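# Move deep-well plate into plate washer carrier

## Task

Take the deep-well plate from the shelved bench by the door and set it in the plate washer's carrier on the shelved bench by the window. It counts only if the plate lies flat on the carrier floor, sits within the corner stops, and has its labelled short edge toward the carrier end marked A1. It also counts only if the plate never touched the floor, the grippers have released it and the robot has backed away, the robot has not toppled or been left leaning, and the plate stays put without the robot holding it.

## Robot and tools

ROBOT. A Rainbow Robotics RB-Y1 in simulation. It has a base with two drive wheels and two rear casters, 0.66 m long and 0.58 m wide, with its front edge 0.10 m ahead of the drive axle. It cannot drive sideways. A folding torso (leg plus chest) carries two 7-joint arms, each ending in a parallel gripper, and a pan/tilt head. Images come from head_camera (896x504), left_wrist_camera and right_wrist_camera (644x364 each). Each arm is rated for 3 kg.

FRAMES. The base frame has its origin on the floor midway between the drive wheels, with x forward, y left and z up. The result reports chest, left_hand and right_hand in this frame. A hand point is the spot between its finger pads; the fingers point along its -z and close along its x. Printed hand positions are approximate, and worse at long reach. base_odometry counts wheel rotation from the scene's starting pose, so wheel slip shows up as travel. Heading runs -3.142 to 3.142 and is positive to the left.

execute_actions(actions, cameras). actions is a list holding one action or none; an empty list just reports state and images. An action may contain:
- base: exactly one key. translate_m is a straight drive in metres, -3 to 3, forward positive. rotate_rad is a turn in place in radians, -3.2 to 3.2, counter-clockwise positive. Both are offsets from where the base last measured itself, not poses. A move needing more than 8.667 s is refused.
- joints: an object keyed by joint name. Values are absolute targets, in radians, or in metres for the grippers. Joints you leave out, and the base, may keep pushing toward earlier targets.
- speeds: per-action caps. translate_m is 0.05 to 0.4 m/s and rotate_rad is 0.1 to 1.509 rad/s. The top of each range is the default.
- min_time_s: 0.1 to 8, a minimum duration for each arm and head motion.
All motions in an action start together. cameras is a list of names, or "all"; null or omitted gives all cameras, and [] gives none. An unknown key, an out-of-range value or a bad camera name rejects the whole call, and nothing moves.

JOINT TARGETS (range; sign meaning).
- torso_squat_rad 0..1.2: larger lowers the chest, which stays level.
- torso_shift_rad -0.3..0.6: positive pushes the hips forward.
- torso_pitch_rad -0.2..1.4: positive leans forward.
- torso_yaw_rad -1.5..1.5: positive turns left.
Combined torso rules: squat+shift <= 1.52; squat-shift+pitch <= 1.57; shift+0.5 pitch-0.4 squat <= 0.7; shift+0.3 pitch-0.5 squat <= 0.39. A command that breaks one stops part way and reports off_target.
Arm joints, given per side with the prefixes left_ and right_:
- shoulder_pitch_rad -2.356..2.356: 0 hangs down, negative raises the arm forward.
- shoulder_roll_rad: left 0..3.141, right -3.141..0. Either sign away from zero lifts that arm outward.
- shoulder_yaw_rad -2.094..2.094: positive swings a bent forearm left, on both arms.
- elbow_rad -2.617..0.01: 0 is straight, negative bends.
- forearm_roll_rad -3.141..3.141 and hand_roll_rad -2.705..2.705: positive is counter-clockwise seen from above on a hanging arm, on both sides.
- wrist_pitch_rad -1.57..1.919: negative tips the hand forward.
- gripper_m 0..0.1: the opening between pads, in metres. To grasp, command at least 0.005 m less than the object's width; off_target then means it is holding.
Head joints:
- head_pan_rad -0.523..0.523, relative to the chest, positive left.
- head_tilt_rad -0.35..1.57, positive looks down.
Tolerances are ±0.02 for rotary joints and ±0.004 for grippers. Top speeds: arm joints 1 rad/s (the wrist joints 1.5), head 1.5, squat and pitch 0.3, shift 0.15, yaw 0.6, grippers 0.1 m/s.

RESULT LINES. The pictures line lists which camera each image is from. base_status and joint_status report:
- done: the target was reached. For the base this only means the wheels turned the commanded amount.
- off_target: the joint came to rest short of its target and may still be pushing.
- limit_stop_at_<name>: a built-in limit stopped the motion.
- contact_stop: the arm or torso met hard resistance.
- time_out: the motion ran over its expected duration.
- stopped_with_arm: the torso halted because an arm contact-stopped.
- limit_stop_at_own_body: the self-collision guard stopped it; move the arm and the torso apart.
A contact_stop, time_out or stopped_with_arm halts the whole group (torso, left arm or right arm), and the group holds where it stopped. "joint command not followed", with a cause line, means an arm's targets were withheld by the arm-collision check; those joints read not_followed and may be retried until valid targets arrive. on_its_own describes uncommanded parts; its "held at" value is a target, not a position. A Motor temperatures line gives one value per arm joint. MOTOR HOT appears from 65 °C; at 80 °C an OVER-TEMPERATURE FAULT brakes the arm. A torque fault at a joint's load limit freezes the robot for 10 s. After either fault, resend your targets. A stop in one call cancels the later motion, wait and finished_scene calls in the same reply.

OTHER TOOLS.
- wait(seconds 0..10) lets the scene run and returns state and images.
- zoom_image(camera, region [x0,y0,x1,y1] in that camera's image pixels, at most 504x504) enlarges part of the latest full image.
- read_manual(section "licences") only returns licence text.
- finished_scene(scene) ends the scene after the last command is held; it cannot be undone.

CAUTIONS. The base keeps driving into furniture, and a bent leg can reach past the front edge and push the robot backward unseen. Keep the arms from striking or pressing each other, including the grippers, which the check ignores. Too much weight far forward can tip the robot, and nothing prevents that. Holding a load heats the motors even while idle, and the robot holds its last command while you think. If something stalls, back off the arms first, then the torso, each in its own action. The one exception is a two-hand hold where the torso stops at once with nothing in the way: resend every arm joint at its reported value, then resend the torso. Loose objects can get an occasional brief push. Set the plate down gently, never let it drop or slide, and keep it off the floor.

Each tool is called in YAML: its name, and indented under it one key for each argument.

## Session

execute_actions:
  actions: []
  cameras: ["head_camera"]

Scene clock: 0.00 s.
Motor temperatures (°C, as the motors report them): left_arm=[28 29 29 29 32 30 37] | right_arm=[33 28 27 31 35 36 34]
base_odometry: x=+0.000 y=+0.000 heading=+0.000 (m, m, rad; odometry frame)
base_status: not commanded
joint_positions: torso_squat_rad=+0.350 torso_shift_rad=-0.001 torso_pitch_rad=-0.001 torso_yaw_rad=+0.000 left_shoulder_pitch_rad=+0.007 left_shoulder_roll_rad=+0.034 left_shoulder_yaw_rad=-0.043 left_elbow_rad=-0.166 left_forearm_roll_rad=+0.016 left_wrist_pitch_rad=+0.006 left_hand_roll_rad=-0.030 left_gripper_m=+0.100 right_shoulder_pitch_rad=-0.002 right_shoulder_roll_rad=-0.033 right_shoulder_yaw_rad=-0.028 right_elbow_rad=-0.201 right_forearm_roll_rad=-0.011 right_wrist_pitch_rad=+0.036 right_hand_roll_rad=-0.018 right_gripper_m=+0.099 head_pan_rad=+0.000 head_tilt_rad=+0.401
joint_status: not commanded
chest: x=-0.2290 y=-0.0010 z=+1.2474 quat_wxyz=(+1.000, +0.001, -0.001, +0.000) (m; base frame)
left_hand: x=-0.1535 y=+0.2429 z=+0.5665 quat_wxyz=(+0.997, +0.017, -0.077, -0.029) (m; base frame)
right_hand: x=-0.1370 y=-0.2471 z=+0.5674 quat_wxyz=(+0.996, -0.015, -0.085, -0.027) (m; base frame)
pictures: head_camera
Images, in order (width x height): head_camera 896x504.

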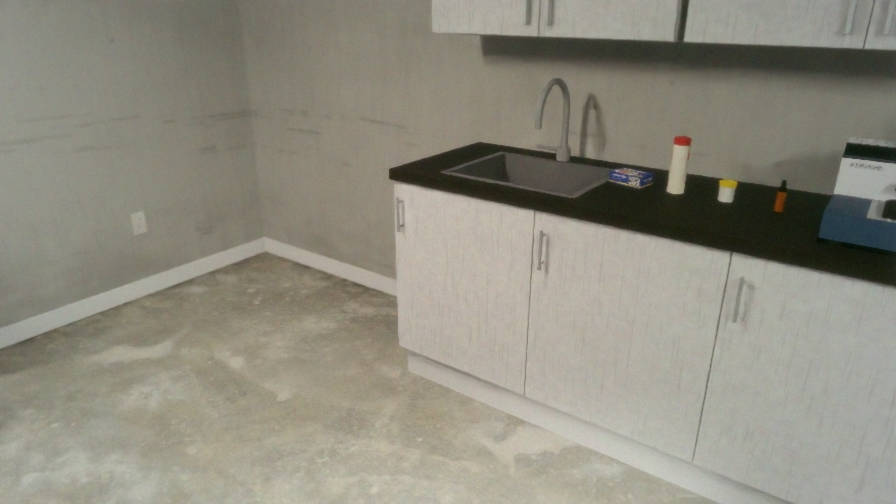

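Same layout likely; plate bench to the left.

execute_actions:
  actions:
    - {"base":{"rotate_rad":1.1},"joints":{"head_tilt_rad":0.3}}
  cameras: ["head_camera"]

Scene clock: 4.57 s.
Motor temperatures (°C, as the motors report them): left_arm=[28 29 29 29 32 30 37] | right_arm=[33 28 27 31 35 36 34]
base_odometry: x=+0.000 y=+0.000 heading=+1.100 (m, m, rad; odometry frame)
base_status: done
joint_positions: torso_squat_rad=+0.350 torso_shift_rad=-0.001 torso_pitch_rad=-0.001 torso_yaw_rad=+0.000 left_shoulder_pitch_rad=+0.007 left_shoulder_roll_rad=+0.034 left_shoulder_yaw_rad=-0.043 left_elbow_rad=-0.166 left_forearm_roll_rad=+0.016 left_wrist_pitch_rad=+0.006 left_hand_roll_rad=-0.030 left_gripper_m=+0.100 right_shoulder_pitch_rad=-0.002 right_shoulder_roll_rad=-0.033 right_shoulder_yaw_rad=-0.028 right_elbow_rad=-0.201 right_forearm_roll_rad=-0.011 right_wrist_pitch_rad=+0.036 right_hand_roll_rad=-0.018 right_gripper_m=+0.099 head_pan_rad=+0.000 head_tilt_rad=+0.300
joint_status: all done
chest: x=-0.2290 y=-0.0010 z=+1.2474 quat_wxyz=(+1.000, +0.001, -0.001, +0.000) (m; base frame)
left_hand: x=-0.1535 y=+0.2429 z=+0.5665 quat_wxyz=(+0.997, +0.017, -0.077, -0.029) (m; base frame)
right_hand: x=-0.1370 y=-0.2471 z=+0.5674 quat_wxyz=(+0.996, -0.015, -0.085, -0.027) (m; base frame)
pictures: head_camera
Images, in order (width x height): head_camera 896x504.

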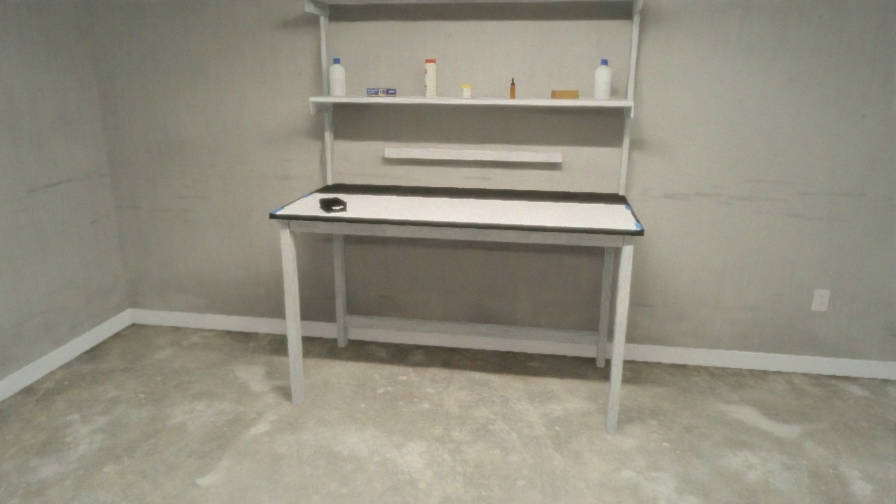

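execute_actions:
  actions:
    - {"base":{"rotate_rad":0.08},"joints":{"torso_squat_rad":0,"torso_yaw_rad":0.6,"head_pan_rad":-0.4,"head_tilt_rad":0.8,"left_shoulder_pitch_rad":-0.9,"left_elbow_rad":-1.0,"left_wrist_pitch_rad":1.9,"left_shoulder_roll_rad":0.2,"left_forearm_roll_rad":0.26,"left_hand_roll_rad":1.1,"right_shoulder_pitch_rad":0.6,"right_elbow_rad":-0.1}}
  cameras: []

execute_actions:
  actions:
    - {"base":{"translate_m":1.95}}
  cameras: ["head_camera"]

Scene clock: 9.03 s.
Motor temperatures (°C, as the motors report them): left_arm=[28 29 29 29 32 29 37] | right_arm=[33 28 27 31 35 36 34]
base_odometry: x=+0.000 y=+0.000 heading=+1.179 (m, m, rad; odometry frame)
base_status: done
joint_positions: torso_squat_rad=+0.000 torso_shift_rad=-0.001 torso_pitch_rad=-0.001 torso_yaw_rad=+0.600 left_shoulder_pitch_rad=-0.900 left_shoulder_roll_rad=+0.200 left_shoulder_yaw_rad=-0.043 left_elbow_rad=-1.000 left_forearm_roll_rad=+0.260 left_wrist_pitch_rad=+1.900 left_hand_roll_rad=+1.100 left_gripper_m=+0.100 right_shoulder_pitch_rad=+0.600 right_shoulder_roll_rad=-0.033 right_shoulder_yaw_rad=-0.028 right_elbow_rad=-0.100 right_forearm_roll_rad=-0.011 right_wrist_pitch_rad=+0.036 right_hand_roll_rad=-0.018 right_gripper_m=+0.099 head_pan_rad=-0.400 head_tilt_rad=+0.800
joint_status: all done
chest: x=-0.2290 y=-0.0010 z=+1.2899 quat_wxyz=(+0.955, +0.001, -0.001, +0.296) (m; base frame)
left_hand: x=+0.0530 y=+0.4238 z=+1.0306 quat_wxyz=(+0.738, +0.027, +0.018, +0.673) (m; base frame)
right_hand: x=-0.4204 y=-0.3865 z=+0.7034 quat_wxyz=(+0.954, -0.098, +0.228, +0.166) (m; base frame)
pictures: none
No camera images: the call's "cameras" was empty. Leave "cameras" out to get every camera's image.

Scene clock: 15.37 s.
Motor temperatures (°C, as the motors report them): left_arm=[29 29 29 29 32 29 37] | right_arm=[33 28 27 32 35 36 34]
base_odometry: x=+0.744 y=+1.802 heading=+1.179 (m, m, rad; odometry frame)
base_status: done
joint_positions: torso_squat_rad=+0.000 torso_shift_rad=-0.001 torso_pitch_rad=-0.001 torso_yaw_rad=+0.600 left_shoulder_pitch_rad=-0.900 left_shoulder_roll_rad=+0.200 left_shoulder_yaw_rad=-0.043 left_elbow_rad=-1.000 left_forearm_roll_rad=+0.260 left_wrist_pitch_rad=+1.900 left_hand_roll_rad=+1.100 left_gripper_m=+0.100 right_shoulder_pitch_rad=+0.600 right_shoulder_roll_rad=-0.033 right_shoulder_yaw_rad=-0.028 right_elbow_rad=-0.100 right_forearm_roll_rad=-0.011 right_wrist_pitch_rad=+0.036 right_hand_roll_rad=-0.018 right_gripper_m=+0.099 head_pan_rad=-0.400 head_tilt_rad=+0.800
joint_status: not commanded
chest: x=-0.2290 y=-0.0010 z=+1.2899 quat_wxyz=(+0.955, +0.001, -0.001, +0.296) (m; base frame)
left_hand: x=+0.0530 y=+0.4238 z=+1.0306 quat_wxyz=(+0.738, +0.027, +0.018, +0.673) (m; base frame)
right_hand: x=-0.4204 y=-0.3865 z=+0.7034 quat_wxyz=(+0.954, -0.098, +0.228, +0.166) (m; base frame)
pictures: head_camera
Images, in order (width x height): head_camera 896x504.

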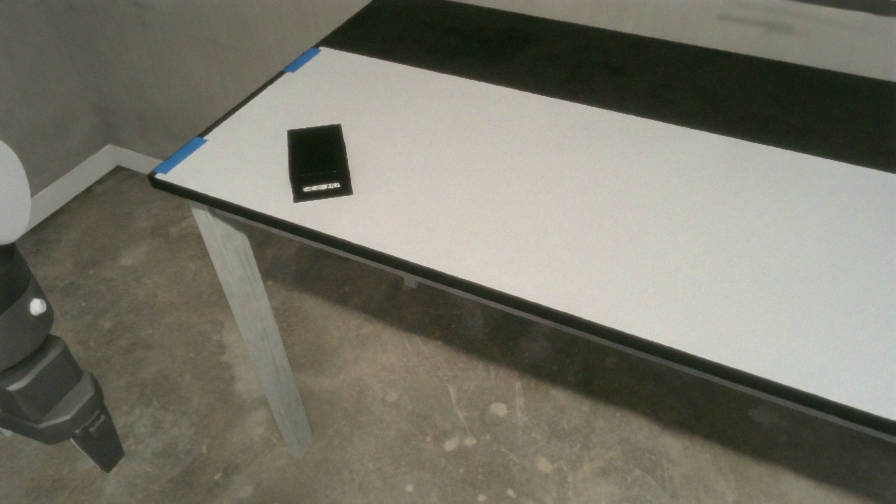

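execute_actions:
  actions:
    - {"base":{"rotate_rad":0.6},"joints":{"torso_yaw_rad":0.0,"head_pan_rad":0.2,"head_tilt_rad":1.0,"left_wrist_pitch_rad":1.86,"left_forearm_roll_rad":0.31,"left_hand_roll_rad":2.2}}
  cameras: []

execute_actions:
  actions:
    - {"base":{"translate_m":0.42}}
  cameras: []

execute_actions:
  actions:
    - {"base":{"rotate_rad":-0.6}}
  cameras: ["head_camera","left_wrist_camera"]

Scene clock: 28.80 s.
Motor temperatures (°C, as the motors report them): left_arm=[29 29 29 29 32 29 37] | right_arm=[33 28 27 32 35 36 34]
base_odometry: x=+0.744 y=+1.802 heading=+1.779 (m, m, rad; odometry frame)
base_status: done
joint_positions: torso_squat_rad=+0.000 torso_shift_rad=-0.001 torso_pitch_rad=-0.001 torso_yaw_rad=+0.000 left_shoulder_pitch_rad=-0.900 left_shoulder_roll_rad=+0.200 left_shoulder_yaw_rad=-0.043 left_elbow_rad=-1.000 left_forearm_roll_rad=+0.310 left_wrist_pitch_rad=+1.860 left_hand_roll_rad=+2.200 left_gripper_m=+0.100 right_shoulder_pitch_rad=+0.600 right_shoulder_roll_rad=-0.033 right_shoulder_yaw_rad=-0.028 right_elbow_rad=-0.100 right_forearm_roll_rad=-0.011 right_wrist_pitch_rad=+0.036 right_hand_roll_rad=-0.018 right_gripper_m=+0.099 head_pan_rad=+0.200 head_tilt_rad=+1.000
joint_status: all done
chest: x=-0.2290 y=-0.0010 z=+1.2899 quat_wxyz=(+1.000, +0.001, -0.001, +0.000) (m; base frame)
left_hand: x=+0.2499 y=+0.1778 z=+1.0300 quat_wxyz=(+0.555, +0.005, +0.007, +0.832) (m; base frame)
right_hand: x=-0.6050 y=-0.2105 z=+0.7035 quat_wxyz=(+0.961, -0.026, +0.247, -0.123) (m; base frame)
pictures: none
No camera images: the call's "cameras" was empty. Leave "cameras" out to get every camera's image.

Scene clock: 31.20 s.
Motor temperatures (°C, as the motors report them): left_arm=[29 29 29 29 32 29 37] | right_arm=[33 28 27 32 35 36 34]
base_odometry: x=+0.657 y=+2.213 heading=+1.780 (m, m, rad; odometry frame)
base_status: done
joint_positions: torso_squat_rad=+0.000 torso_shift_rad=-0.001 torso_pitch_rad=-0.001 torso_yaw_rad=+0.000 left_shoulder_pitch_rad=-0.900 left_shoulder_roll_rad=+0.200 left_shoulder_yaw_rad=-0.043 left_elbow_rad=-1.000 left_forearm_roll_rad=+0.310 left_wrist_pitch_rad=+1.860 left_hand_roll_rad=+2.200 left_gripper_m=+0.100 right_shoulder_pitch_rad=+0.600 right_shoulder_roll_rad=-0.033 right_shoulder_yaw_rad=-0.028 right_elbow_rad=-0.100 right_forearm_roll_rad=-0.011 right_wrist_pitch_rad=+0.036 right_hand_roll_rad=-0.018 right_gripper_m=+0.099 head_pan_rad=+0.200 head_tilt_rad=+1.000
joint_status: not commanded
chest: x=-0.2289 y=-0.0010 z=+1.2899 quat_wxyz=(+1.000, +0.001, -0.001, +0.000) (m; base frame)
left_hand: x=+0.2499 y=+0.1778 z=+1.0299 quat_wxyz=(+0.555, +0.005, +0.007, +0.832) (m; base frame)
right_hand: x=-0.6050 y=-0.2105 z=+0.7035 quat_wxyz=(+0.961, -0.026, +0.247, -0.123) (m; base frame)
pictures: none
No camera images: the call's "cameras" was empty. Leave "cameras" out to get every camera's image.

Scene clock: 33.87 s.
Motor temperatures (°C, as the motors report them): left_arm=[29 29 29 29 32 29 37] | right_arm=[33 28 27 32 35 36 34]
base_odometry: x=+0.656 y=+2.213 heading=+1.180 (m, m, rad; odometry frame)
base_status: done
joint_positions: torso_squat_rad=+0.000 torso_shift_rad=-0.001 torso_pitch_rad=-0.001 torso_yaw_rad=+0.000 left_shoulder_pitch_rad=-0.900 left_shoulder_roll_rad=+0.200 left_shoulder_yaw_rad=-0.043 left_elbow_rad=-1.000 left_forearm_roll_rad=+0.310 left_wrist_pitch_rad=+1.860 left_hand_roll_rad=+2.200 left_gripper_m=+0.100 right_shoulder_pitch_rad=+0.600 right_shoulder_roll_rad=-0.033 right_shoulder_yaw_rad=-0.028 right_elbow_rad=-0.100 right_forearm_roll_rad=-0.011 right_wrist_pitch_rad=+0.036 right_hand_roll_rad=-0.018 right_gripper_m=+0.099 head_pan_rad=+0.200 head_tilt_rad=+1.000
joint_status: not commanded
chest: x=-0.2289 y=-0.0010 z=+1.2899 quat_wxyz=(+1.000, +0.001, -0.001, +0.000) (m; base frame)
left_hand: x=+0.2499 y=+0.1778 z=+1.0299 quat_wxyz=(+0.555, +0.005, +0.007, +0.832) (m; base frame)
right_hand: x=-0.6050 y=-0.2105 z=+0.7035 quat_wxyz=(+0.961, -0.026, +0.247, -0.123) (m; base frame)
pictures: head_camera, left_wrist_camera
Images, in order (width x height): head_camera 896x504, left_wrist_camera 644x364.

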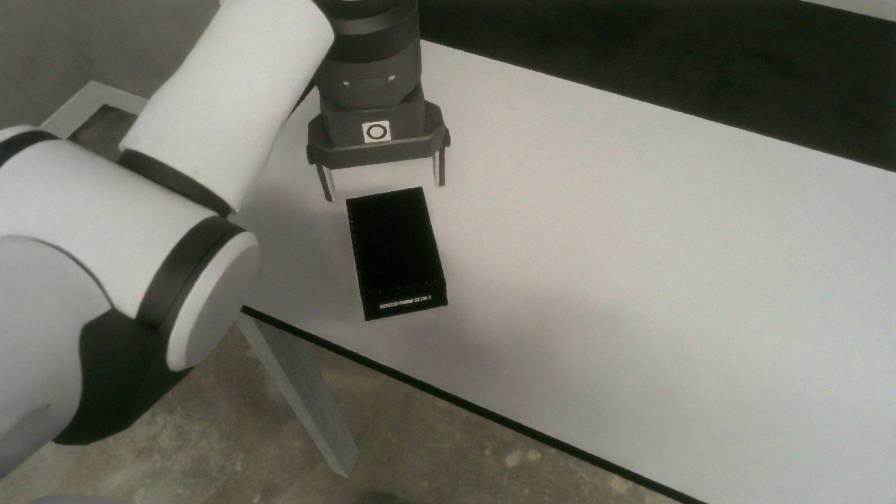

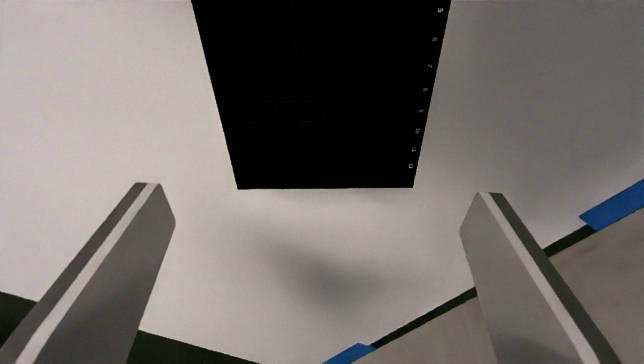

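execute_actions:
  actions:
    - {"base":{"translate_m":-0.043},"joints":{"torso_yaw_rad":-0.032,"left_hand_roll_rad":2.26,"torso_squat_rad":0.33}}
  cameras: ["left_wrist_camera"]

Scene clock: 37.43 s.
Motor temperatures (°C, as the motors report them): left_arm=[29 29 29 29 32 29 37] | right_arm=[33 28 27 32 35 36 34]
base_odometry: x=+0.640 y=+2.173 heading=+1.179 (m, m, rad; odometry frame)
base_status: done
joint_positions: torso_squat_rad=+0.330 torso_shift_rad=-0.001 torso_pitch_rad=-0.001 torso_yaw_rad=-0.032 left_shoulder_pitch_rad=-0.900 left_shoulder_roll_rad=+0.200 left_shoulder_yaw_rad=-0.043 left_elbow_rad=-1.000 left_forearm_roll_rad=+0.310 left_wrist_pitch_rad=+1.860 left_hand_roll_rad=+2.260 left_gripper_m=+0.100 right_shoulder_pitch_rad=+0.600 right_shoulder_roll_rad=-0.033 right_shoulder_yaw_rad=-0.028 right_elbow_rad=-0.100 right_forearm_roll_rad=-0.011 right_wrist_pitch_rad=+0.036 right_hand_roll_rad=-0.018 right_gripper_m=+0.099 head_pan_rad=+0.200 head_tilt_rad=+1.000
joint_status: all done
chest: x=-0.2290 y=-0.0010 z=+1.2522 quat_wxyz=(+1.000, +0.001, -0.001, -0.016) (m; base frame)
left_hand: x=+0.2553 y=+0.1625 z=+0.9922 quat_wxyz=(+0.544, +0.006, +0.007, +0.839) (m; base frame)
right_hand: x=-0.6115 y=-0.1983 z=+0.6657 quat_wxyz=(+0.959, -0.022, +0.248, -0.139) (m; base frame)
pictures: left_wrist_camera
Images, in order (width x height): left_wrist_camera 644x364.

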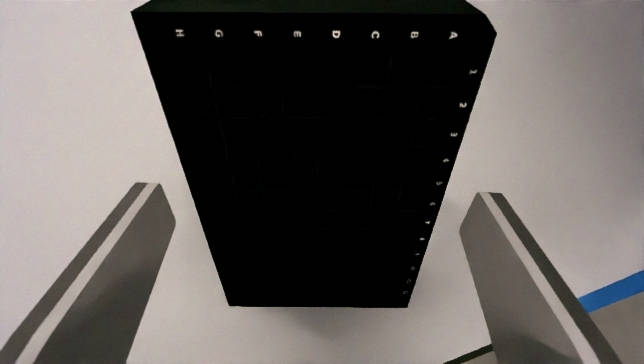

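execute_actions:
  actions:
    - {"joints":{"torso_squat_rad":0.46}}
  cameras: []

execute_actions:
  actions:
    - {"joints":{"left_gripper_m":0.07}}
  cameras: ["left_wrist_camera"]

execute_actions:
  actions:
    - {"joints":{"torso_squat_rad":0.0}}
  cameras: []

execute_actions:
  actions:
    - {"base":{"translate_m":-1.5},"joints":{"head_tilt_rad":0.4,"torso_yaw_rad":0.5,"head_pan_rad":-0.5}}
  cameras: []

execute_actions:
  actions:
    - {"base":{"rotate_rad":2.9}}
  cameras: ["head_camera","left_wrist_camera"]

Scene clock: 41.40 s.
Motor temperatures (°C, as the motors report them): left_arm=[29 29 29 29 32 29 37] | right_arm=[33 28 27 32 35 36 34]
base_odometry: x=+0.640 y=+2.173 heading=+1.179 (m, m, rad; odometry frame)
base_status: not commanded
joint_positions: torso_squat_rad=+0.460 torso_shift_rad=-0.001 torso_pitch_rad=-0.001 torso_yaw_rad=-0.032 left_shoulder_pitch_rad=-0.900 left_shoulder_roll_rad=+0.200 left_shoulder_yaw_rad=-0.043 left_elbow_rad=-1.000 left_forearm_roll_rad=+0.310 left_wrist_pitch_rad=+1.860 left_hand_roll_rad=+2.260 left_gripper_m=+0.100 right_shoulder_pitch_rad=+0.600 right_shoulder_roll_rad=-0.033 right_shoulder_yaw_rad=-0.028 right_elbow_rad=-0.100 right_forearm_roll_rad=-0.011 right_wrist_pitch_rad=+0.036 right_hand_roll_rad=-0.018 right_gripper_m=+0.099 head_pan_rad=+0.200 head_tilt_rad=+1.000
joint_status: all done
chest: x=-0.2289 y=-0.0010 z=+1.2172 quat_wxyz=(+1.000, +0.001, -0.001, -0.016) (m; base frame)
left_hand: x=+0.2554 y=+0.1625 z=+0.9572 quat_wxyz=(+0.544, +0.006, +0.007, +0.839) (m; base frame)
right_hand: x=-0.6115 y=-0.1983 z=+0.6307 quat_wxyz=(+0.959, -0.022, +0.248, -0.139) (m; base frame)
pictures: none
No camera images: the call's "cameras" was empty. Leave "cameras" out to get every camera's image.

Scene clock: 42.17 s.
Motor temperatures (°C, as the motors report them): left_arm=[29 29 29 29 32 29 37] | right_arm=[33 28 27 32 35 36 34]
base_odometry: x=+0.640 y=+2.173 heading=+1.179 (m, m, rad; odometry frame)
base_status: not commanded
joint_positions: torso_squat_rad=+0.460 torso_shift_rad=-0.001 torso_pitch_rad=-0.001 torso_yaw_rad=-0.032 left_shoulder_pitch_rad=-0.900 left_shoulder_roll_rad=+0.200 left_shoulder_yaw_rad=-0.043 left_elbow_rad=-1.000 left_forearm_roll_rad=+0.310 left_wrist_pitch_rad=+1.860 left_hand_roll_rad=+2.260 left_gripper_m=+0.083 right_shoulder_pitch_rad=+0.600 right_shoulder_roll_rad=-0.033 right_shoulder_yaw_rad=-0.028 right_elbow_rad=-0.100 right_forearm_roll_rad=-0.011 right_wrist_pitch_rad=+0.036 right_hand_roll_rad=-0.018 right_gripper_m=+0.099 head_pan_rad=+0.200 head_tilt_rad=+1.000
joint_status: left_gripper_m off_target (ended at +0.083, target +0.070)
chest: x=-0.2289 y=-0.0010 z=+1.2172 quat_wxyz=(+1.000, +0.001, -0.001, -0.016) (m; base frame)
left_hand: x=+0.2554 y=+0.1625 z=+0.9572 quat_wxyz=(+0.544, +0.006, +0.007, +0.839) (m; base frame)
right_hand: x=-0.6115 y=-0.1983 z=+0.6307 quat_wxyz=(+0.959, -0.022, +0.248, -0.139) (m; base frame)
pictures: left_wrist_camera
Images, in order (width x height): left_wrist_camera 644x364.

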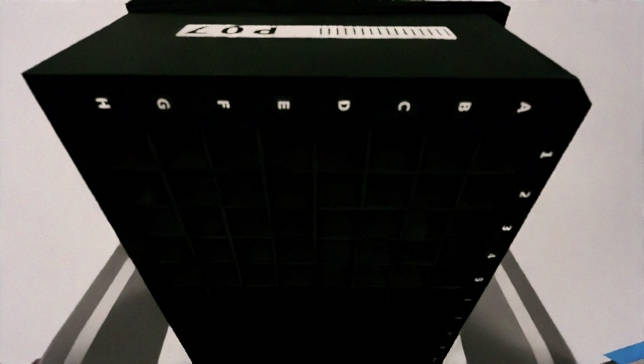

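Scene clock: 44.47 s.
Motor temperatures (°C, as the motors report them): left_arm=[29 29 29 29 32 29 37] | right_arm=[33 28 27 32 35 36 34]
base_odometry: x=+0.640 y=+2.173 heading=+1.179 (m, m, rad; odometry frame)
base_status: not commanded
joint_positions: torso_squat_rad=+0.000 torso_shift_rad=-0.001 torso_pitch_rad=-0.001 torso_yaw_rad=-0.032 left_shoulder_pitch_rad=-0.900 left_shoulder_roll_rad=+0.200 left_shoulder_yaw_rad=-0.043 left_elbow_rad=-1.000 left_forearm_roll_rad=+0.310 left_wrist_pitch_rad=+1.860 left_hand_roll_rad=+2.260 left_gripper_m=+0.083 right_shoulder_pitch_rad=+0.600 right_shoulder_roll_rad=-0.033 right_shoulder_yaw_rad=-0.028 right_elbow_rad=-0.100 right_forearm_roll_rad=-0.011 right_wrist_pitch_rad=+0.036 right_hand_roll_rad=-0.018 right_gripper_m=+0.099 head_pan_rad=+0.200 head_tilt_rad=+1.000
joint_status: all done
chest: x=-0.2289 y=-0.0010 z=+1.2899 quat_wxyz=(+1.000, +0.001, -0.001, -0.016) (m; base frame)
left_hand: x=+0.2554 y=+0.1625 z=+1.0298 quat_wxyz=(+0.544, +0.006, +0.007, +0.839) (m; base frame)
right_hand: x=-0.6116 y=-0.1983 z=+0.7036 quat_wxyz=(+0.959, -0.022, +0.248, -0.139) (m; base frame)
pictures: none
No camera images: the call's "cameras" was empty. Leave "cameras" out to get every camera's image.

Scene clock: 49.80 s.
Motor temperatures (°C, as the motors report them): left_arm=[29 29 29 29 32 29 37] | right_arm=[33 28 27 32 35 36 34]
base_odometry: x=+0.066 y=+0.787 heading=+1.178 (m, m, rad; odometry frame)
base_status: done
joint_positions: torso_squat_rad=+0.000 torso_shift_rad=-0.001 torso_pitch_rad=-0.001 torso_yaw_rad=+0.500 left_shoulder_pitch_rad=-0.900 left_shoulder_roll_rad=+0.200 left_shoulder_yaw_rad=-0.043 left_elbow_rad=-1.000 left_forearm_roll_rad=+0.310 left_wrist_pitch_rad=+1.860 left_hand_roll_rad=+2.260 left_gripper_m=+0.083 right_shoulder_pitch_rad=+0.600 right_shoulder_roll_rad=-0.033 right_shoulder_yaw_rad=-0.028 right_elbow_rad=-0.100 right_forearm_roll_rad=-0.011 right_wrist_pitch_rad=+0.036 right_hand_roll_rad=-0.018 right_gripper_m=+0.099 head_pan_rad=-0.500 head_tilt_rad=+0.400
joint_status: all done
chest: x=-0.2290 y=-0.0010 z=+1.2899 quat_wxyz=(+0.969, +0.001, -0.001, +0.247) (m; base frame)
left_hand: x=+0.1057 y=+0.3855 z=+1.0301 quat_wxyz=(+0.304, +0.003, +0.008, +0.953) (m; base frame)
right_hand: x=-0.4580 y=-0.3654 z=+0.7034 quat_wxyz=(+0.961, -0.086, +0.233, +0.118) (m; base frame)
pictures: none
No camera images: the call's "cameras" was empty. Leave "cameras" out to get every camera's image.

Scene clock: 55.07 s.
Motor temperatures (°C, as the motors report them): left_arm=[30 29 29 29 32 29 37] | right_arm=[33 28 27 32 35 36 34]
base_odometry: x=+0.066 y=+0.787 heading=-2.206 (m, m, rad; odometry frame)
base_status: done
joint_positions: torso_squat_rad=+0.000 torso_shift_rad=-0.001 torso_pitch_rad=-0.001 torso_yaw_rad=+0.500 left_shoulder_pitch_rad=-0.900 left_shoulder_roll_rad=+0.200 left_shoulder_yaw_rad=-0.043 left_elbow_rad=-1.000 left_forearm_roll_rad=+0.310 left_wrist_pitch_rad=+1.860 left_hand_roll_rad=+2.260 left_gripper_m=+0.083 right_shoulder_pitch_rad=+0.600 right_shoulder_roll_rad=-0.033 right_shoulder_yaw_rad=-0.028 right_elbow_rad=-0.100 right_forearm_roll_rad=-0.011 right_wrist_pitch_rad=+0.036 right_hand_roll_rad=-0.018 right_gripper_m=+0.099 head_pan_rad=-0.500 head_tilt_rad=+0.400
joint_status: not commanded
chest: x=-0.2291 y=-0.0010 z=+1.2899 quat_wxyz=(+0.969, +0.001, -0.001, +0.247) (m; base frame)
left_hand: x=+0.1056 y=+0.3855 z=+1.0301 quat_wxyz=(+0.304, +0.003, +0.008, +0.953) (m; base frame)
right_hand: x=-0.4580 y=-0.3654 z=+0.7034 quat_wxyz=(+0.961, -0.086, +0.233, +0.118) (m; base frame)
pictures: head_camera, left_wrist_camera
Images, in order (width x height): head_camera 896x504, left_wrist_camera 644x364.

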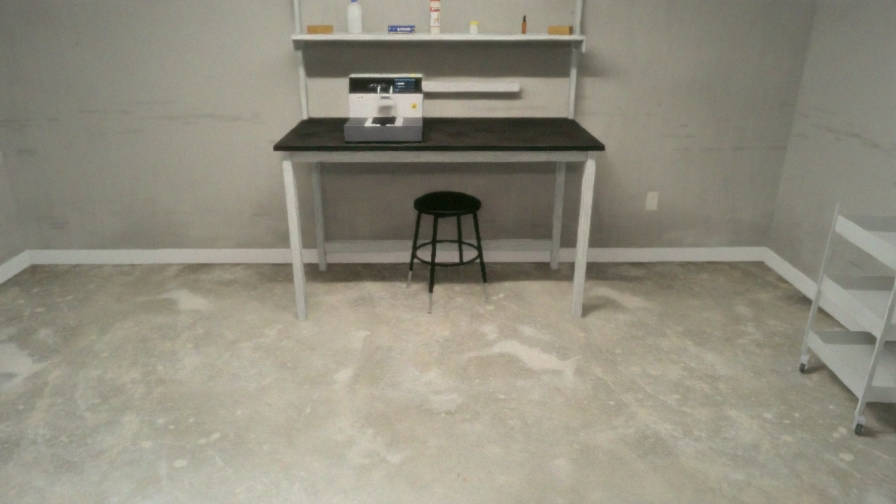

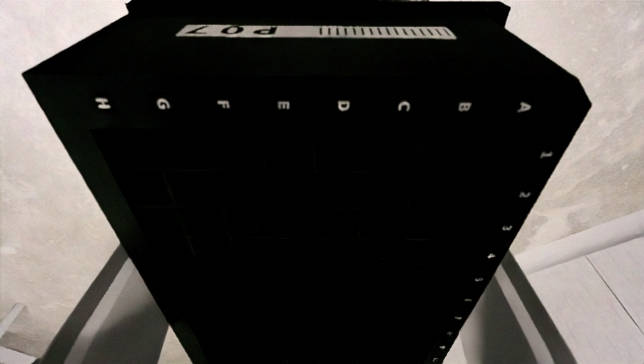

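execute_actions:
  actions:
    - {"base":{"translate_m":2.3},"joints":{"head_tilt_rad":0.8,"torso_yaw_rad":0.7,"head_pan_rad":-0.4,"left_shoulder_pitch_rad":-1.25,"left_elbow_rad":-0.65,"left_hand_roll_rad":1.3},"min_time_s":2}
  cameras: ["head_camera"]

Scene clock: 67.83 s.
Motor temperatures (°C, as the motors report them): left_arm=[30 29 29 29 32 29 37] | right_arm=[33 28 27 32 35 36 34]
base_odometry: x=-1.297 y=-1.065 heading=-2.206 (m, m, rad; odometry frame)
base_status: done
joint_positions: torso_squat_rad=+0.000 torso_shift_rad=-0.001 torso_pitch_rad=-0.001 torso_yaw_rad=+0.700 left_shoulder_pitch_rad=-1.250 left_shoulder_roll_rad=+0.200 left_shoulder_yaw_rad=-0.043 left_elbow_rad=-0.650 left_forearm_roll_rad=+0.310 left_wrist_pitch_rad=+1.860 left_hand_roll_rad=+1.300 left_gripper_m=+0.083 right_shoulder_pitch_rad=+0.600 right_shoulder_roll_rad=-0.033 right_shoulder_yaw_rad=-0.028 right_elbow_rad=-0.100 right_forearm_roll_rad=-0.011 right_wrist_pitch_rad=+0.036 right_hand_roll_rad=-0.018 right_gripper_m=+0.099 head_pan_rad=-0.400 head_tilt_rad=+0.800
joint_status: all done
chest: x=-0.2290 y=-0.0010 z=+1.2899 quat_wxyz=(+0.939, +0.001, -0.001, +0.343) (m; base frame)
left_hand: x=+0.0640 y=+0.4490 z=+1.1108 quat_wxyz=(+0.640, +0.024, +0.004, +0.768) (m; base frame)
right_hand: x=-0.3809 y=-0.4038 z=+0.7035 quat_wxyz=(+0.945, -0.109, +0.223, +0.213) (m; base frame)
pictures: head_camera
Images, in order (width x height): head_camera 896x504.

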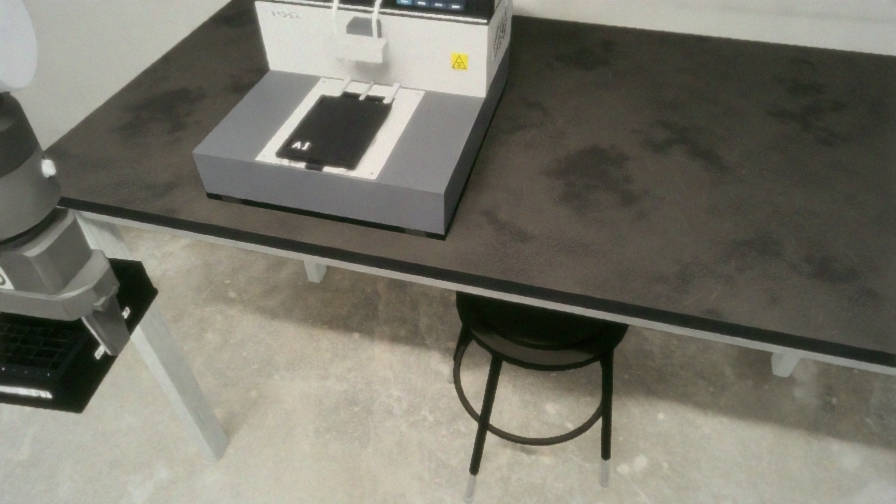

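execute_actions:
  actions:
    - {"base":{"translate_m":0.28},"joints":{"head_tilt_rad":1.0,"torso_yaw_rad":0.63,"head_pan_rad":0.0,"torso_shift_rad":0.16,"left_forearm_roll_rad":0.355,"left_wrist_pitch_rad":1.845,"left_hand_roll_rad":1.23}}
  cameras: ["head_camera","left_wrist_camera"]

Scene clock: 73.40 s.
Motor temperatures (°C, as the motors report them): left_arm=[30 29 29 29 32 29 37] | right_arm=[33 28 27 32 35 36 34]
base_odometry: x=-1.463 y=-1.291 heading=-2.205 (m, m, rad; odometry frame)
base_status: done
joint_positions: torso_squat_rad=+0.000 torso_shift_rad=+0.160 torso_pitch_rad=-0.001 torso_yaw_rad=+0.630 left_shoulder_pitch_rad=-1.250 left_shoulder_roll_rad=+0.200 left_shoulder_yaw_rad=-0.043 left_elbow_rad=-0.650 left_forearm_roll_rad=+0.355 left_wrist_pitch_rad=+1.845 left_hand_roll_rad=+1.230 left_gripper_m=+0.083 right_shoulder_pitch_rad=+0.600 right_shoulder_roll_rad=-0.033 right_shoulder_yaw_rad=-0.028 right_elbow_rad=-0.100 right_forearm_roll_rad=-0.011 right_wrist_pitch_rad=+0.036 right_hand_roll_rad=-0.018 right_gripper_m=+0.099 head_pan_rad=+0.000 head_tilt_rad=+1.000
joint_status: all done
chest: x=-0.1168 y=-0.0010 z=+1.2810 quat_wxyz=(+0.951, +0.001, -0.001, +0.310) (m; base frame)
left_hand: x=+0.2137 y=+0.4193 z=+1.1015 quat_wxyz=(+0.696, +0.001, +0.006, +0.718) (m; base frame)
right_hand: x=-0.2966 y=-0.3921 z=+0.6945 quat_wxyz=(+0.952, -0.101, +0.227, +0.180) (m; base frame)
pictures: head_camera, left_wrist_camera
Images, in order (width x height): head_camera 896x504, left_wrist_camera 644x364.

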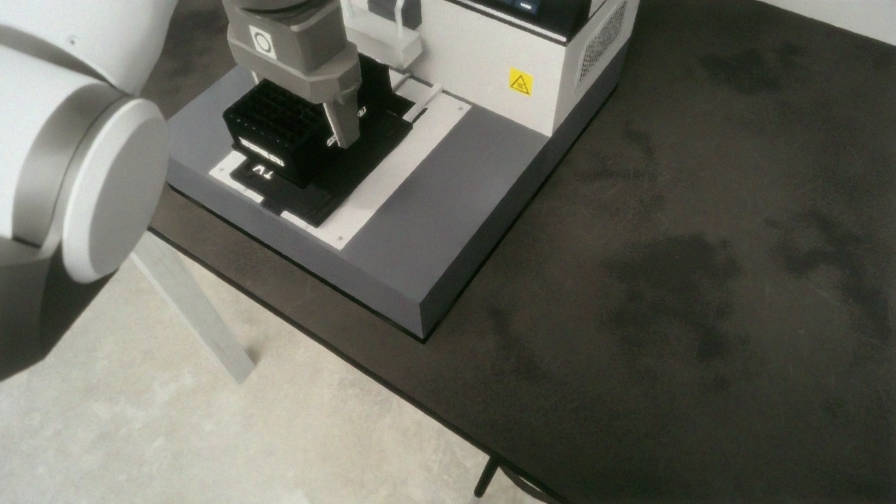

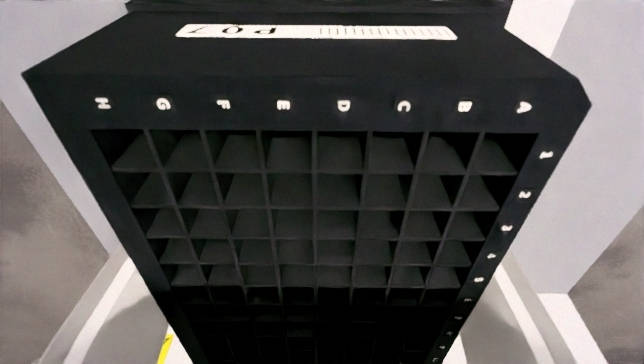

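execute_actions:
  actions:
    - {"joints":{"torso_yaw_rad":0.685,"head_pan_rad":0.2,"head_tilt_rad":0.9,"left_hand_roll_rad":1.175,"torso_squat_rad":0.27}}
  cameras: ["head_camera","left_wrist_camera"]

Scene clock: 76.67 s.
Motor temperatures (°C, as the motors report them): left_arm=[30 29 29 29 32 29 37] | right_arm=[33 28 27 32 35 36 34]
base_odometry: x=-1.463 y=-1.291 heading=-2.205 (m, m, rad; odometry frame)
base_status: not commanded
joint_positions: torso_squat_rad=+0.270 torso_shift_rad=+0.160 torso_pitch_rad=-0.001 torso_yaw_rad=+0.685 left_shoulder_pitch_rad=-1.250 left_shoulder_roll_rad=+0.200 left_shoulder_yaw_rad=-0.043 left_elbow_rad=-0.650 left_forearm_roll_rad=+0.355 left_wrist_pitch_rad=+1.845 left_hand_roll_rad=+1.175 left_gripper_m=+0.083 right_shoulder_pitch_rad=+0.600 right_shoulder_roll_rad=-0.033 right_shoulder_yaw_rad=-0.028 right_elbow_rad=-0.100 right_forearm_roll_rad=-0.011 right_wrist_pitch_rad=+0.036 right_hand_roll_rad=-0.018 right_gripper_m=+0.099 head_pan_rad=+0.200 head_tilt_rad=+0.900
joint_status: all done
chest: x=-0.1210 y=-0.0010 z=+1.2560 quat_wxyz=(+0.942, +0.000, -0.001, +0.336) (m; base frame)
left_hand: x=+0.1860 y=+0.4369 z=+1.0766 quat_wxyz=(+0.697, +0.001, +0.006, +0.718) (m; base frame)
right_hand: x=-0.2788 y=-0.4014 z=+0.6694 quat_wxyz=(+0.946, -0.108, +0.224, +0.206) (m; base frame)
pictures: head_camera, left_wrist_camera
Images, in order (width x height): head_camera 896x504, left_wrist_camera 644x364.

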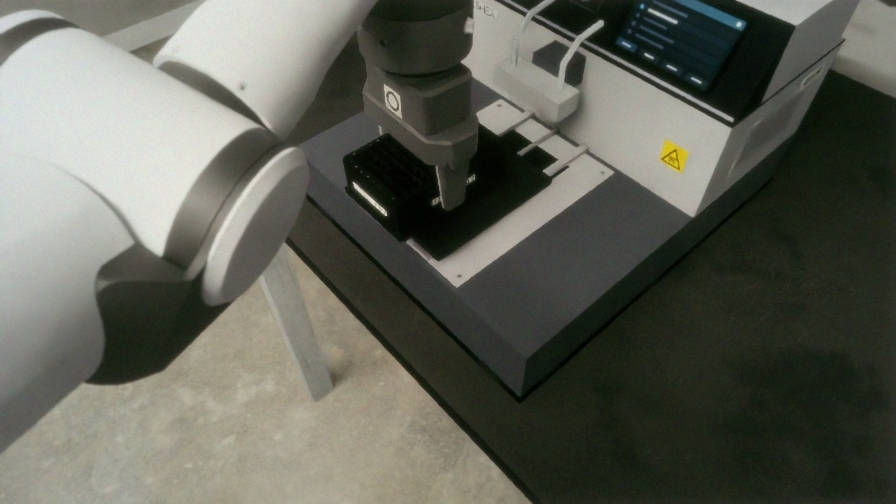

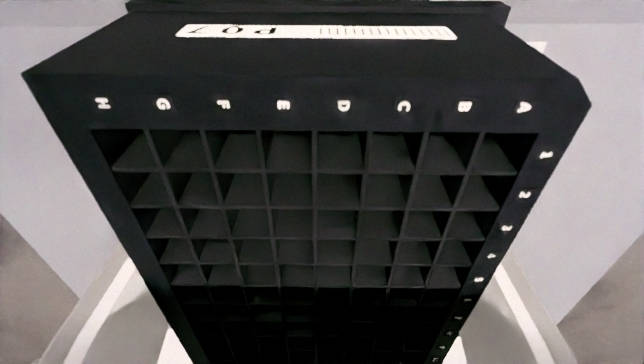

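execute_actions:
  actions:
    - {"base":{"translate_m":0.035},"speeds":{"translate_m":0.05}}
  cameras: ["head_camera","left_wrist_camera"]

Scene clock: 82.43 s.
Motor temperatures (°C, as the motors report them): left_arm=[30 29 29 29 32 29 37] | right_arm=[33 28 27 32 35 36 34]
base_odometry: x=-1.484 y=-1.319 heading=-2.205 (m, m, rad; odometry frame)
base_status: done
joint_positions: torso_squat_rad=+0.270 torso_shift_rad=+0.160 torso_pitch_rad=-0.001 torso_yaw_rad=+0.685 left_shoulder_pitch_rad=-1.250 left_shoulder_roll_rad=+0.200 left_shoulder_yaw_rad=-0.043 left_elbow_rad=-0.650 left_forearm_roll_rad=+0.355 left_wrist_pitch_rad=+1.845 left_hand_roll_rad=+1.175 left_gripper_m=+0.083 right_shoulder_pitch_rad=+0.600 right_shoulder_roll_rad=-0.033 right_shoulder_yaw_rad=-0.028 right_elbow_rad=-0.100 right_forearm_roll_rad=-0.011 right_wrist_pitch_rad=+0.036 right_hand_roll_rad=-0.018 right_gripper_m=+0.099 head_pan_rad=+0.200 head_tilt_rad=+0.900
joint_status: not commanded
chest: x=-0.1209 y=-0.0010 z=+1.2559 quat_wxyz=(+0.942, +0.001, -0.001, +0.336) (m; base frame)
left_hand: x=+0.1861 y=+0.4369 z=+1.0765 quat_wxyz=(+0.696, +0.001, +0.006, +0.718) (m; base frame)
right_hand: x=-0.2788 y=-0.4014 z=+0.6695 quat_wxyz=(+0.946, -0.108, +0.224, +0.206) (m; base frame)
pictures: head_camera, left_wrist_camera
Images, in order (width x height): head_camera 896x504, left_wrist_camera 644x364.

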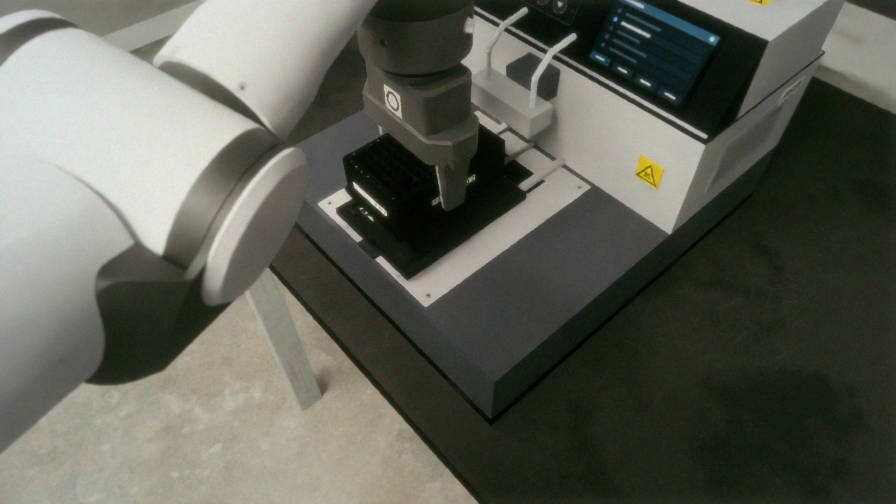

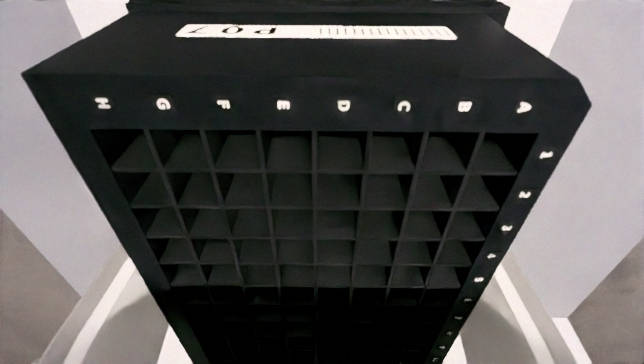

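execute_actions:
  actions:
    - {"joints":{"torso_yaw_rad":0.695,"torso_squat_rad":0.35,"torso_shift_rad":0.17}}
  cameras: ["head_camera","left_wrist_camera"]

zoom_image:
  camera: "head_camera"
  region: [300, 110, 600, 310]

Scene clock: 85.17 s.
Motor temperatures (°C, as the motors report them): left_arm=[30 29 29 29 32 29 37] | right_arm=[33 28 27 32 35 36 34]
base_odometry: x=-1.484 y=-1.319 heading=-2.205 (m, m, rad; odometry frame)
base_status: not commanded
joint_positions: torso_squat_rad=+0.350 torso_shift_rad=+0.170 torso_pitch_rad=-0.001 torso_yaw_rad=+0.695 left_shoulder_pitch_rad=-1.250 left_shoulder_roll_rad=+0.200 left_shoulder_yaw_rad=-0.043 left_elbow_rad=-0.650 left_forearm_roll_rad=+0.355 left_wrist_pitch_rad=+1.845 left_hand_roll_rad=+1.175 left_gripper_m=+0.083 right_shoulder_pitch_rad=+0.600 right_shoulder_roll_rad=-0.033 right_shoulder_yaw_rad=-0.028 right_elbow_rad=-0.100 right_forearm_roll_rad=-0.011 right_wrist_pitch_rad=+0.036 right_hand_roll_rad=-0.018 right_gripper_m=+0.099 head_pan_rad=+0.200 head_tilt_rad=+0.900
joint_status: all done
chest: x=-0.1172 y=-0.0010 z=+1.2380 quat_wxyz=(+0.940, +0.001, -0.001, +0.341) (m; base frame)
left_hand: x=+0.1855 y=+0.4399 z=+1.0586 quat_wxyz=(+0.693, +0.001, +0.006, +0.721) (m; base frame)
right_hand: x=-0.2710 y=-0.4029 z=+0.6515 quat_wxyz=(+0.945, -0.109, +0.223, +0.211) (m; base frame)
pictures: head_camera, left_wrist_camera
Images, in order (width x height): head_camera 896x504, left_wrist_camera 644x364.

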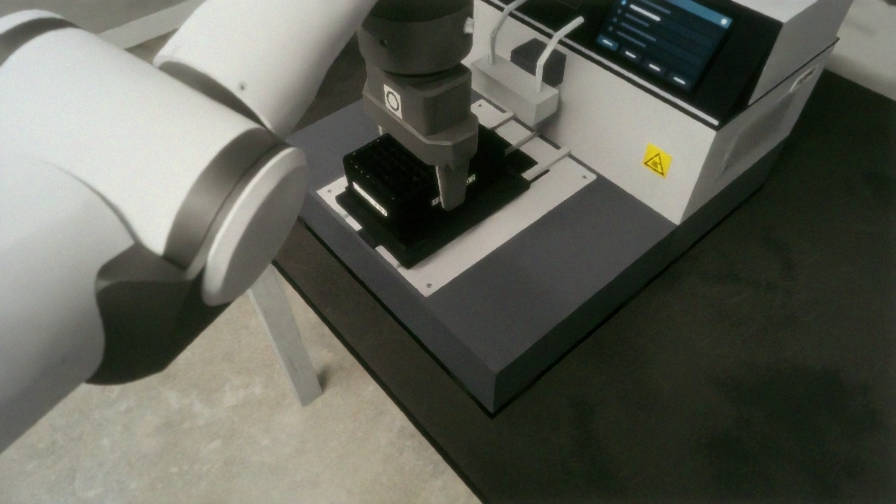

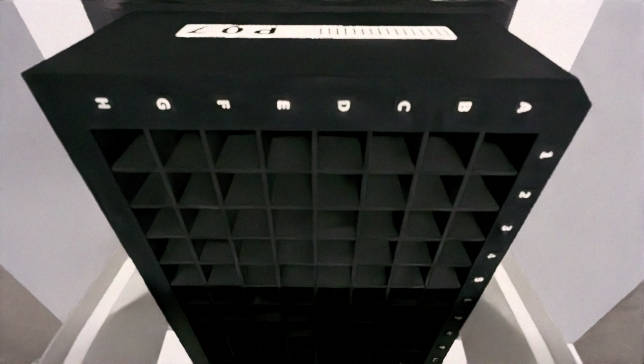

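Region (300, 110, 600, 310) of head_camera's 896x504 image, scaled by 1.680, with more detail than that image has.

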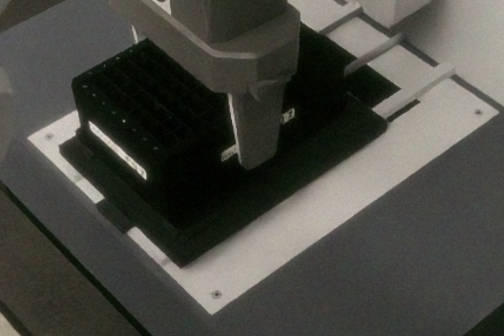

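zoom_image:
  camera: "left_wrist_camera"
  region: [60, 0, 220, 60]

Region (60, 0, 220, 60) of left_wrist_camera's 644x364 image, scaled by 3.150, with more detail than that image has; it fills the top 189 rows of this view, and the rest is white.

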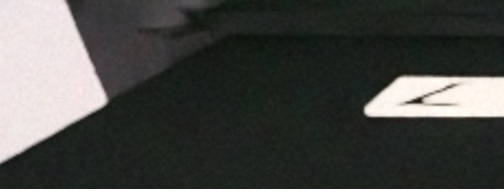

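execute_actions:
  actions:
    - {"base":{"translate_m":0.006},"speeds":{"translate_m":0.05},"joints":{"torso_yaw_rad":0.685}}
  cameras: ["head_camera","left_wrist_camera"]

zoom_image:
  camera: "left_wrist_camera"
  region: [60, 0, 560, 60]

zoom_image:
  camera: "head_camera"
  region: [300, 110, 600, 310]

Scene clock: 90.23 s.
Motor temperatures (°C, as the motors report them): left_arm=[30 29 29 29 32 29 37] | right_arm=[33 28 27 32 35 36 34]
base_odometry: x=-1.488 y=-1.324 heading=-2.205 (m, m, rad; odometry frame)
base_status: done
joint_positions: torso_squat_rad=+0.350 torso_shift_rad=+0.170 torso_pitch_rad=-0.001 torso_yaw_rad=+0.685 left_shoulder_pitch_rad=-1.250 left_shoulder_roll_rad=+0.200 left_shoulder_yaw_rad=-0.043 left_elbow_rad=-0.650 left_forearm_roll_rad=+0.355 left_wrist_pitch_rad=+1.845 left_hand_roll_rad=+1.175 left_gripper_m=+0.083 right_shoulder_pitch_rad=+0.600 right_shoulder_roll_rad=-0.033 right_shoulder_yaw_rad=-0.028 right_elbow_rad=-0.100 right_forearm_roll_rad=-0.011 right_wrist_pitch_rad=+0.036 right_hand_roll_rad=-0.018 right_gripper_m=+0.099 head_pan_rad=+0.200 head_tilt_rad=+0.900
joint_status: all done
chest: x=-0.1172 y=-0.0010 z=+1.2380 quat_wxyz=(+0.942, +0.001, -0.001, +0.336) (m; base frame)
left_hand: x=+0.1899 y=+0.4368 z=+1.0586 quat_wxyz=(+0.697, +0.001, +0.006, +0.718) (m; base frame)
right_hand: x=-0.2750 y=-0.4014 z=+0.6515 quat_wxyz=(+0.946, -0.108, +0.224, +0.206) (m; base frame)
pictures: head_camera, left_wrist_camera
Images, in order (width x height): head_camera 896x504, left_wrist_camera 644x364.

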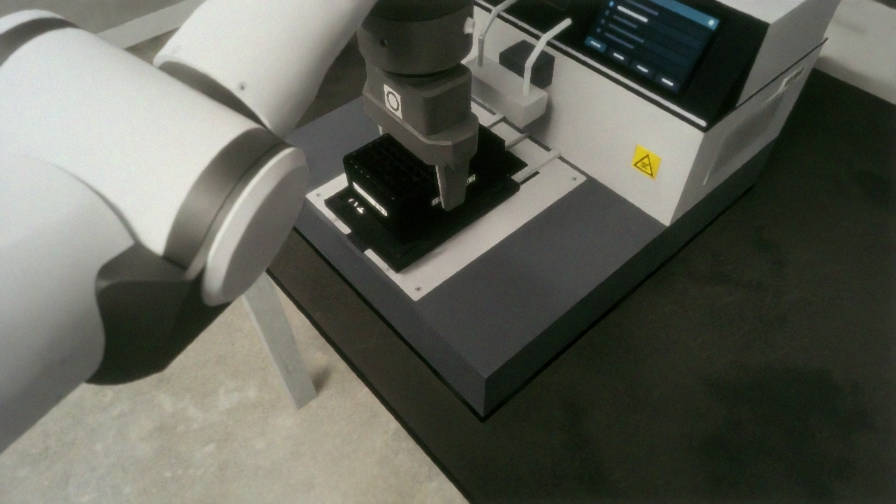

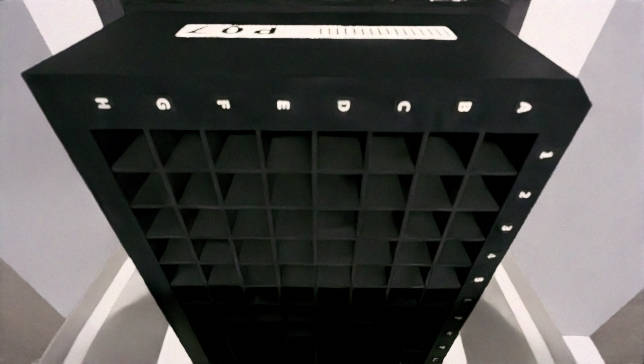

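Region (60, 0, 560, 60) of left_wrist_camera's 644x364 image, scaled by 1.008, with more detail than that image has; it fills the top 60 rows of this view, and the rest is white.

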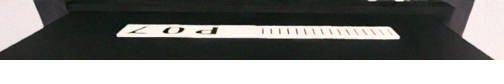

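Region (300, 110, 600, 310) of head_camera's 896x504 image, scaled by 1.680, with more detail than that image has.

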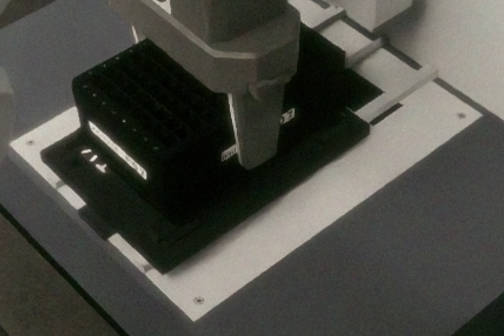

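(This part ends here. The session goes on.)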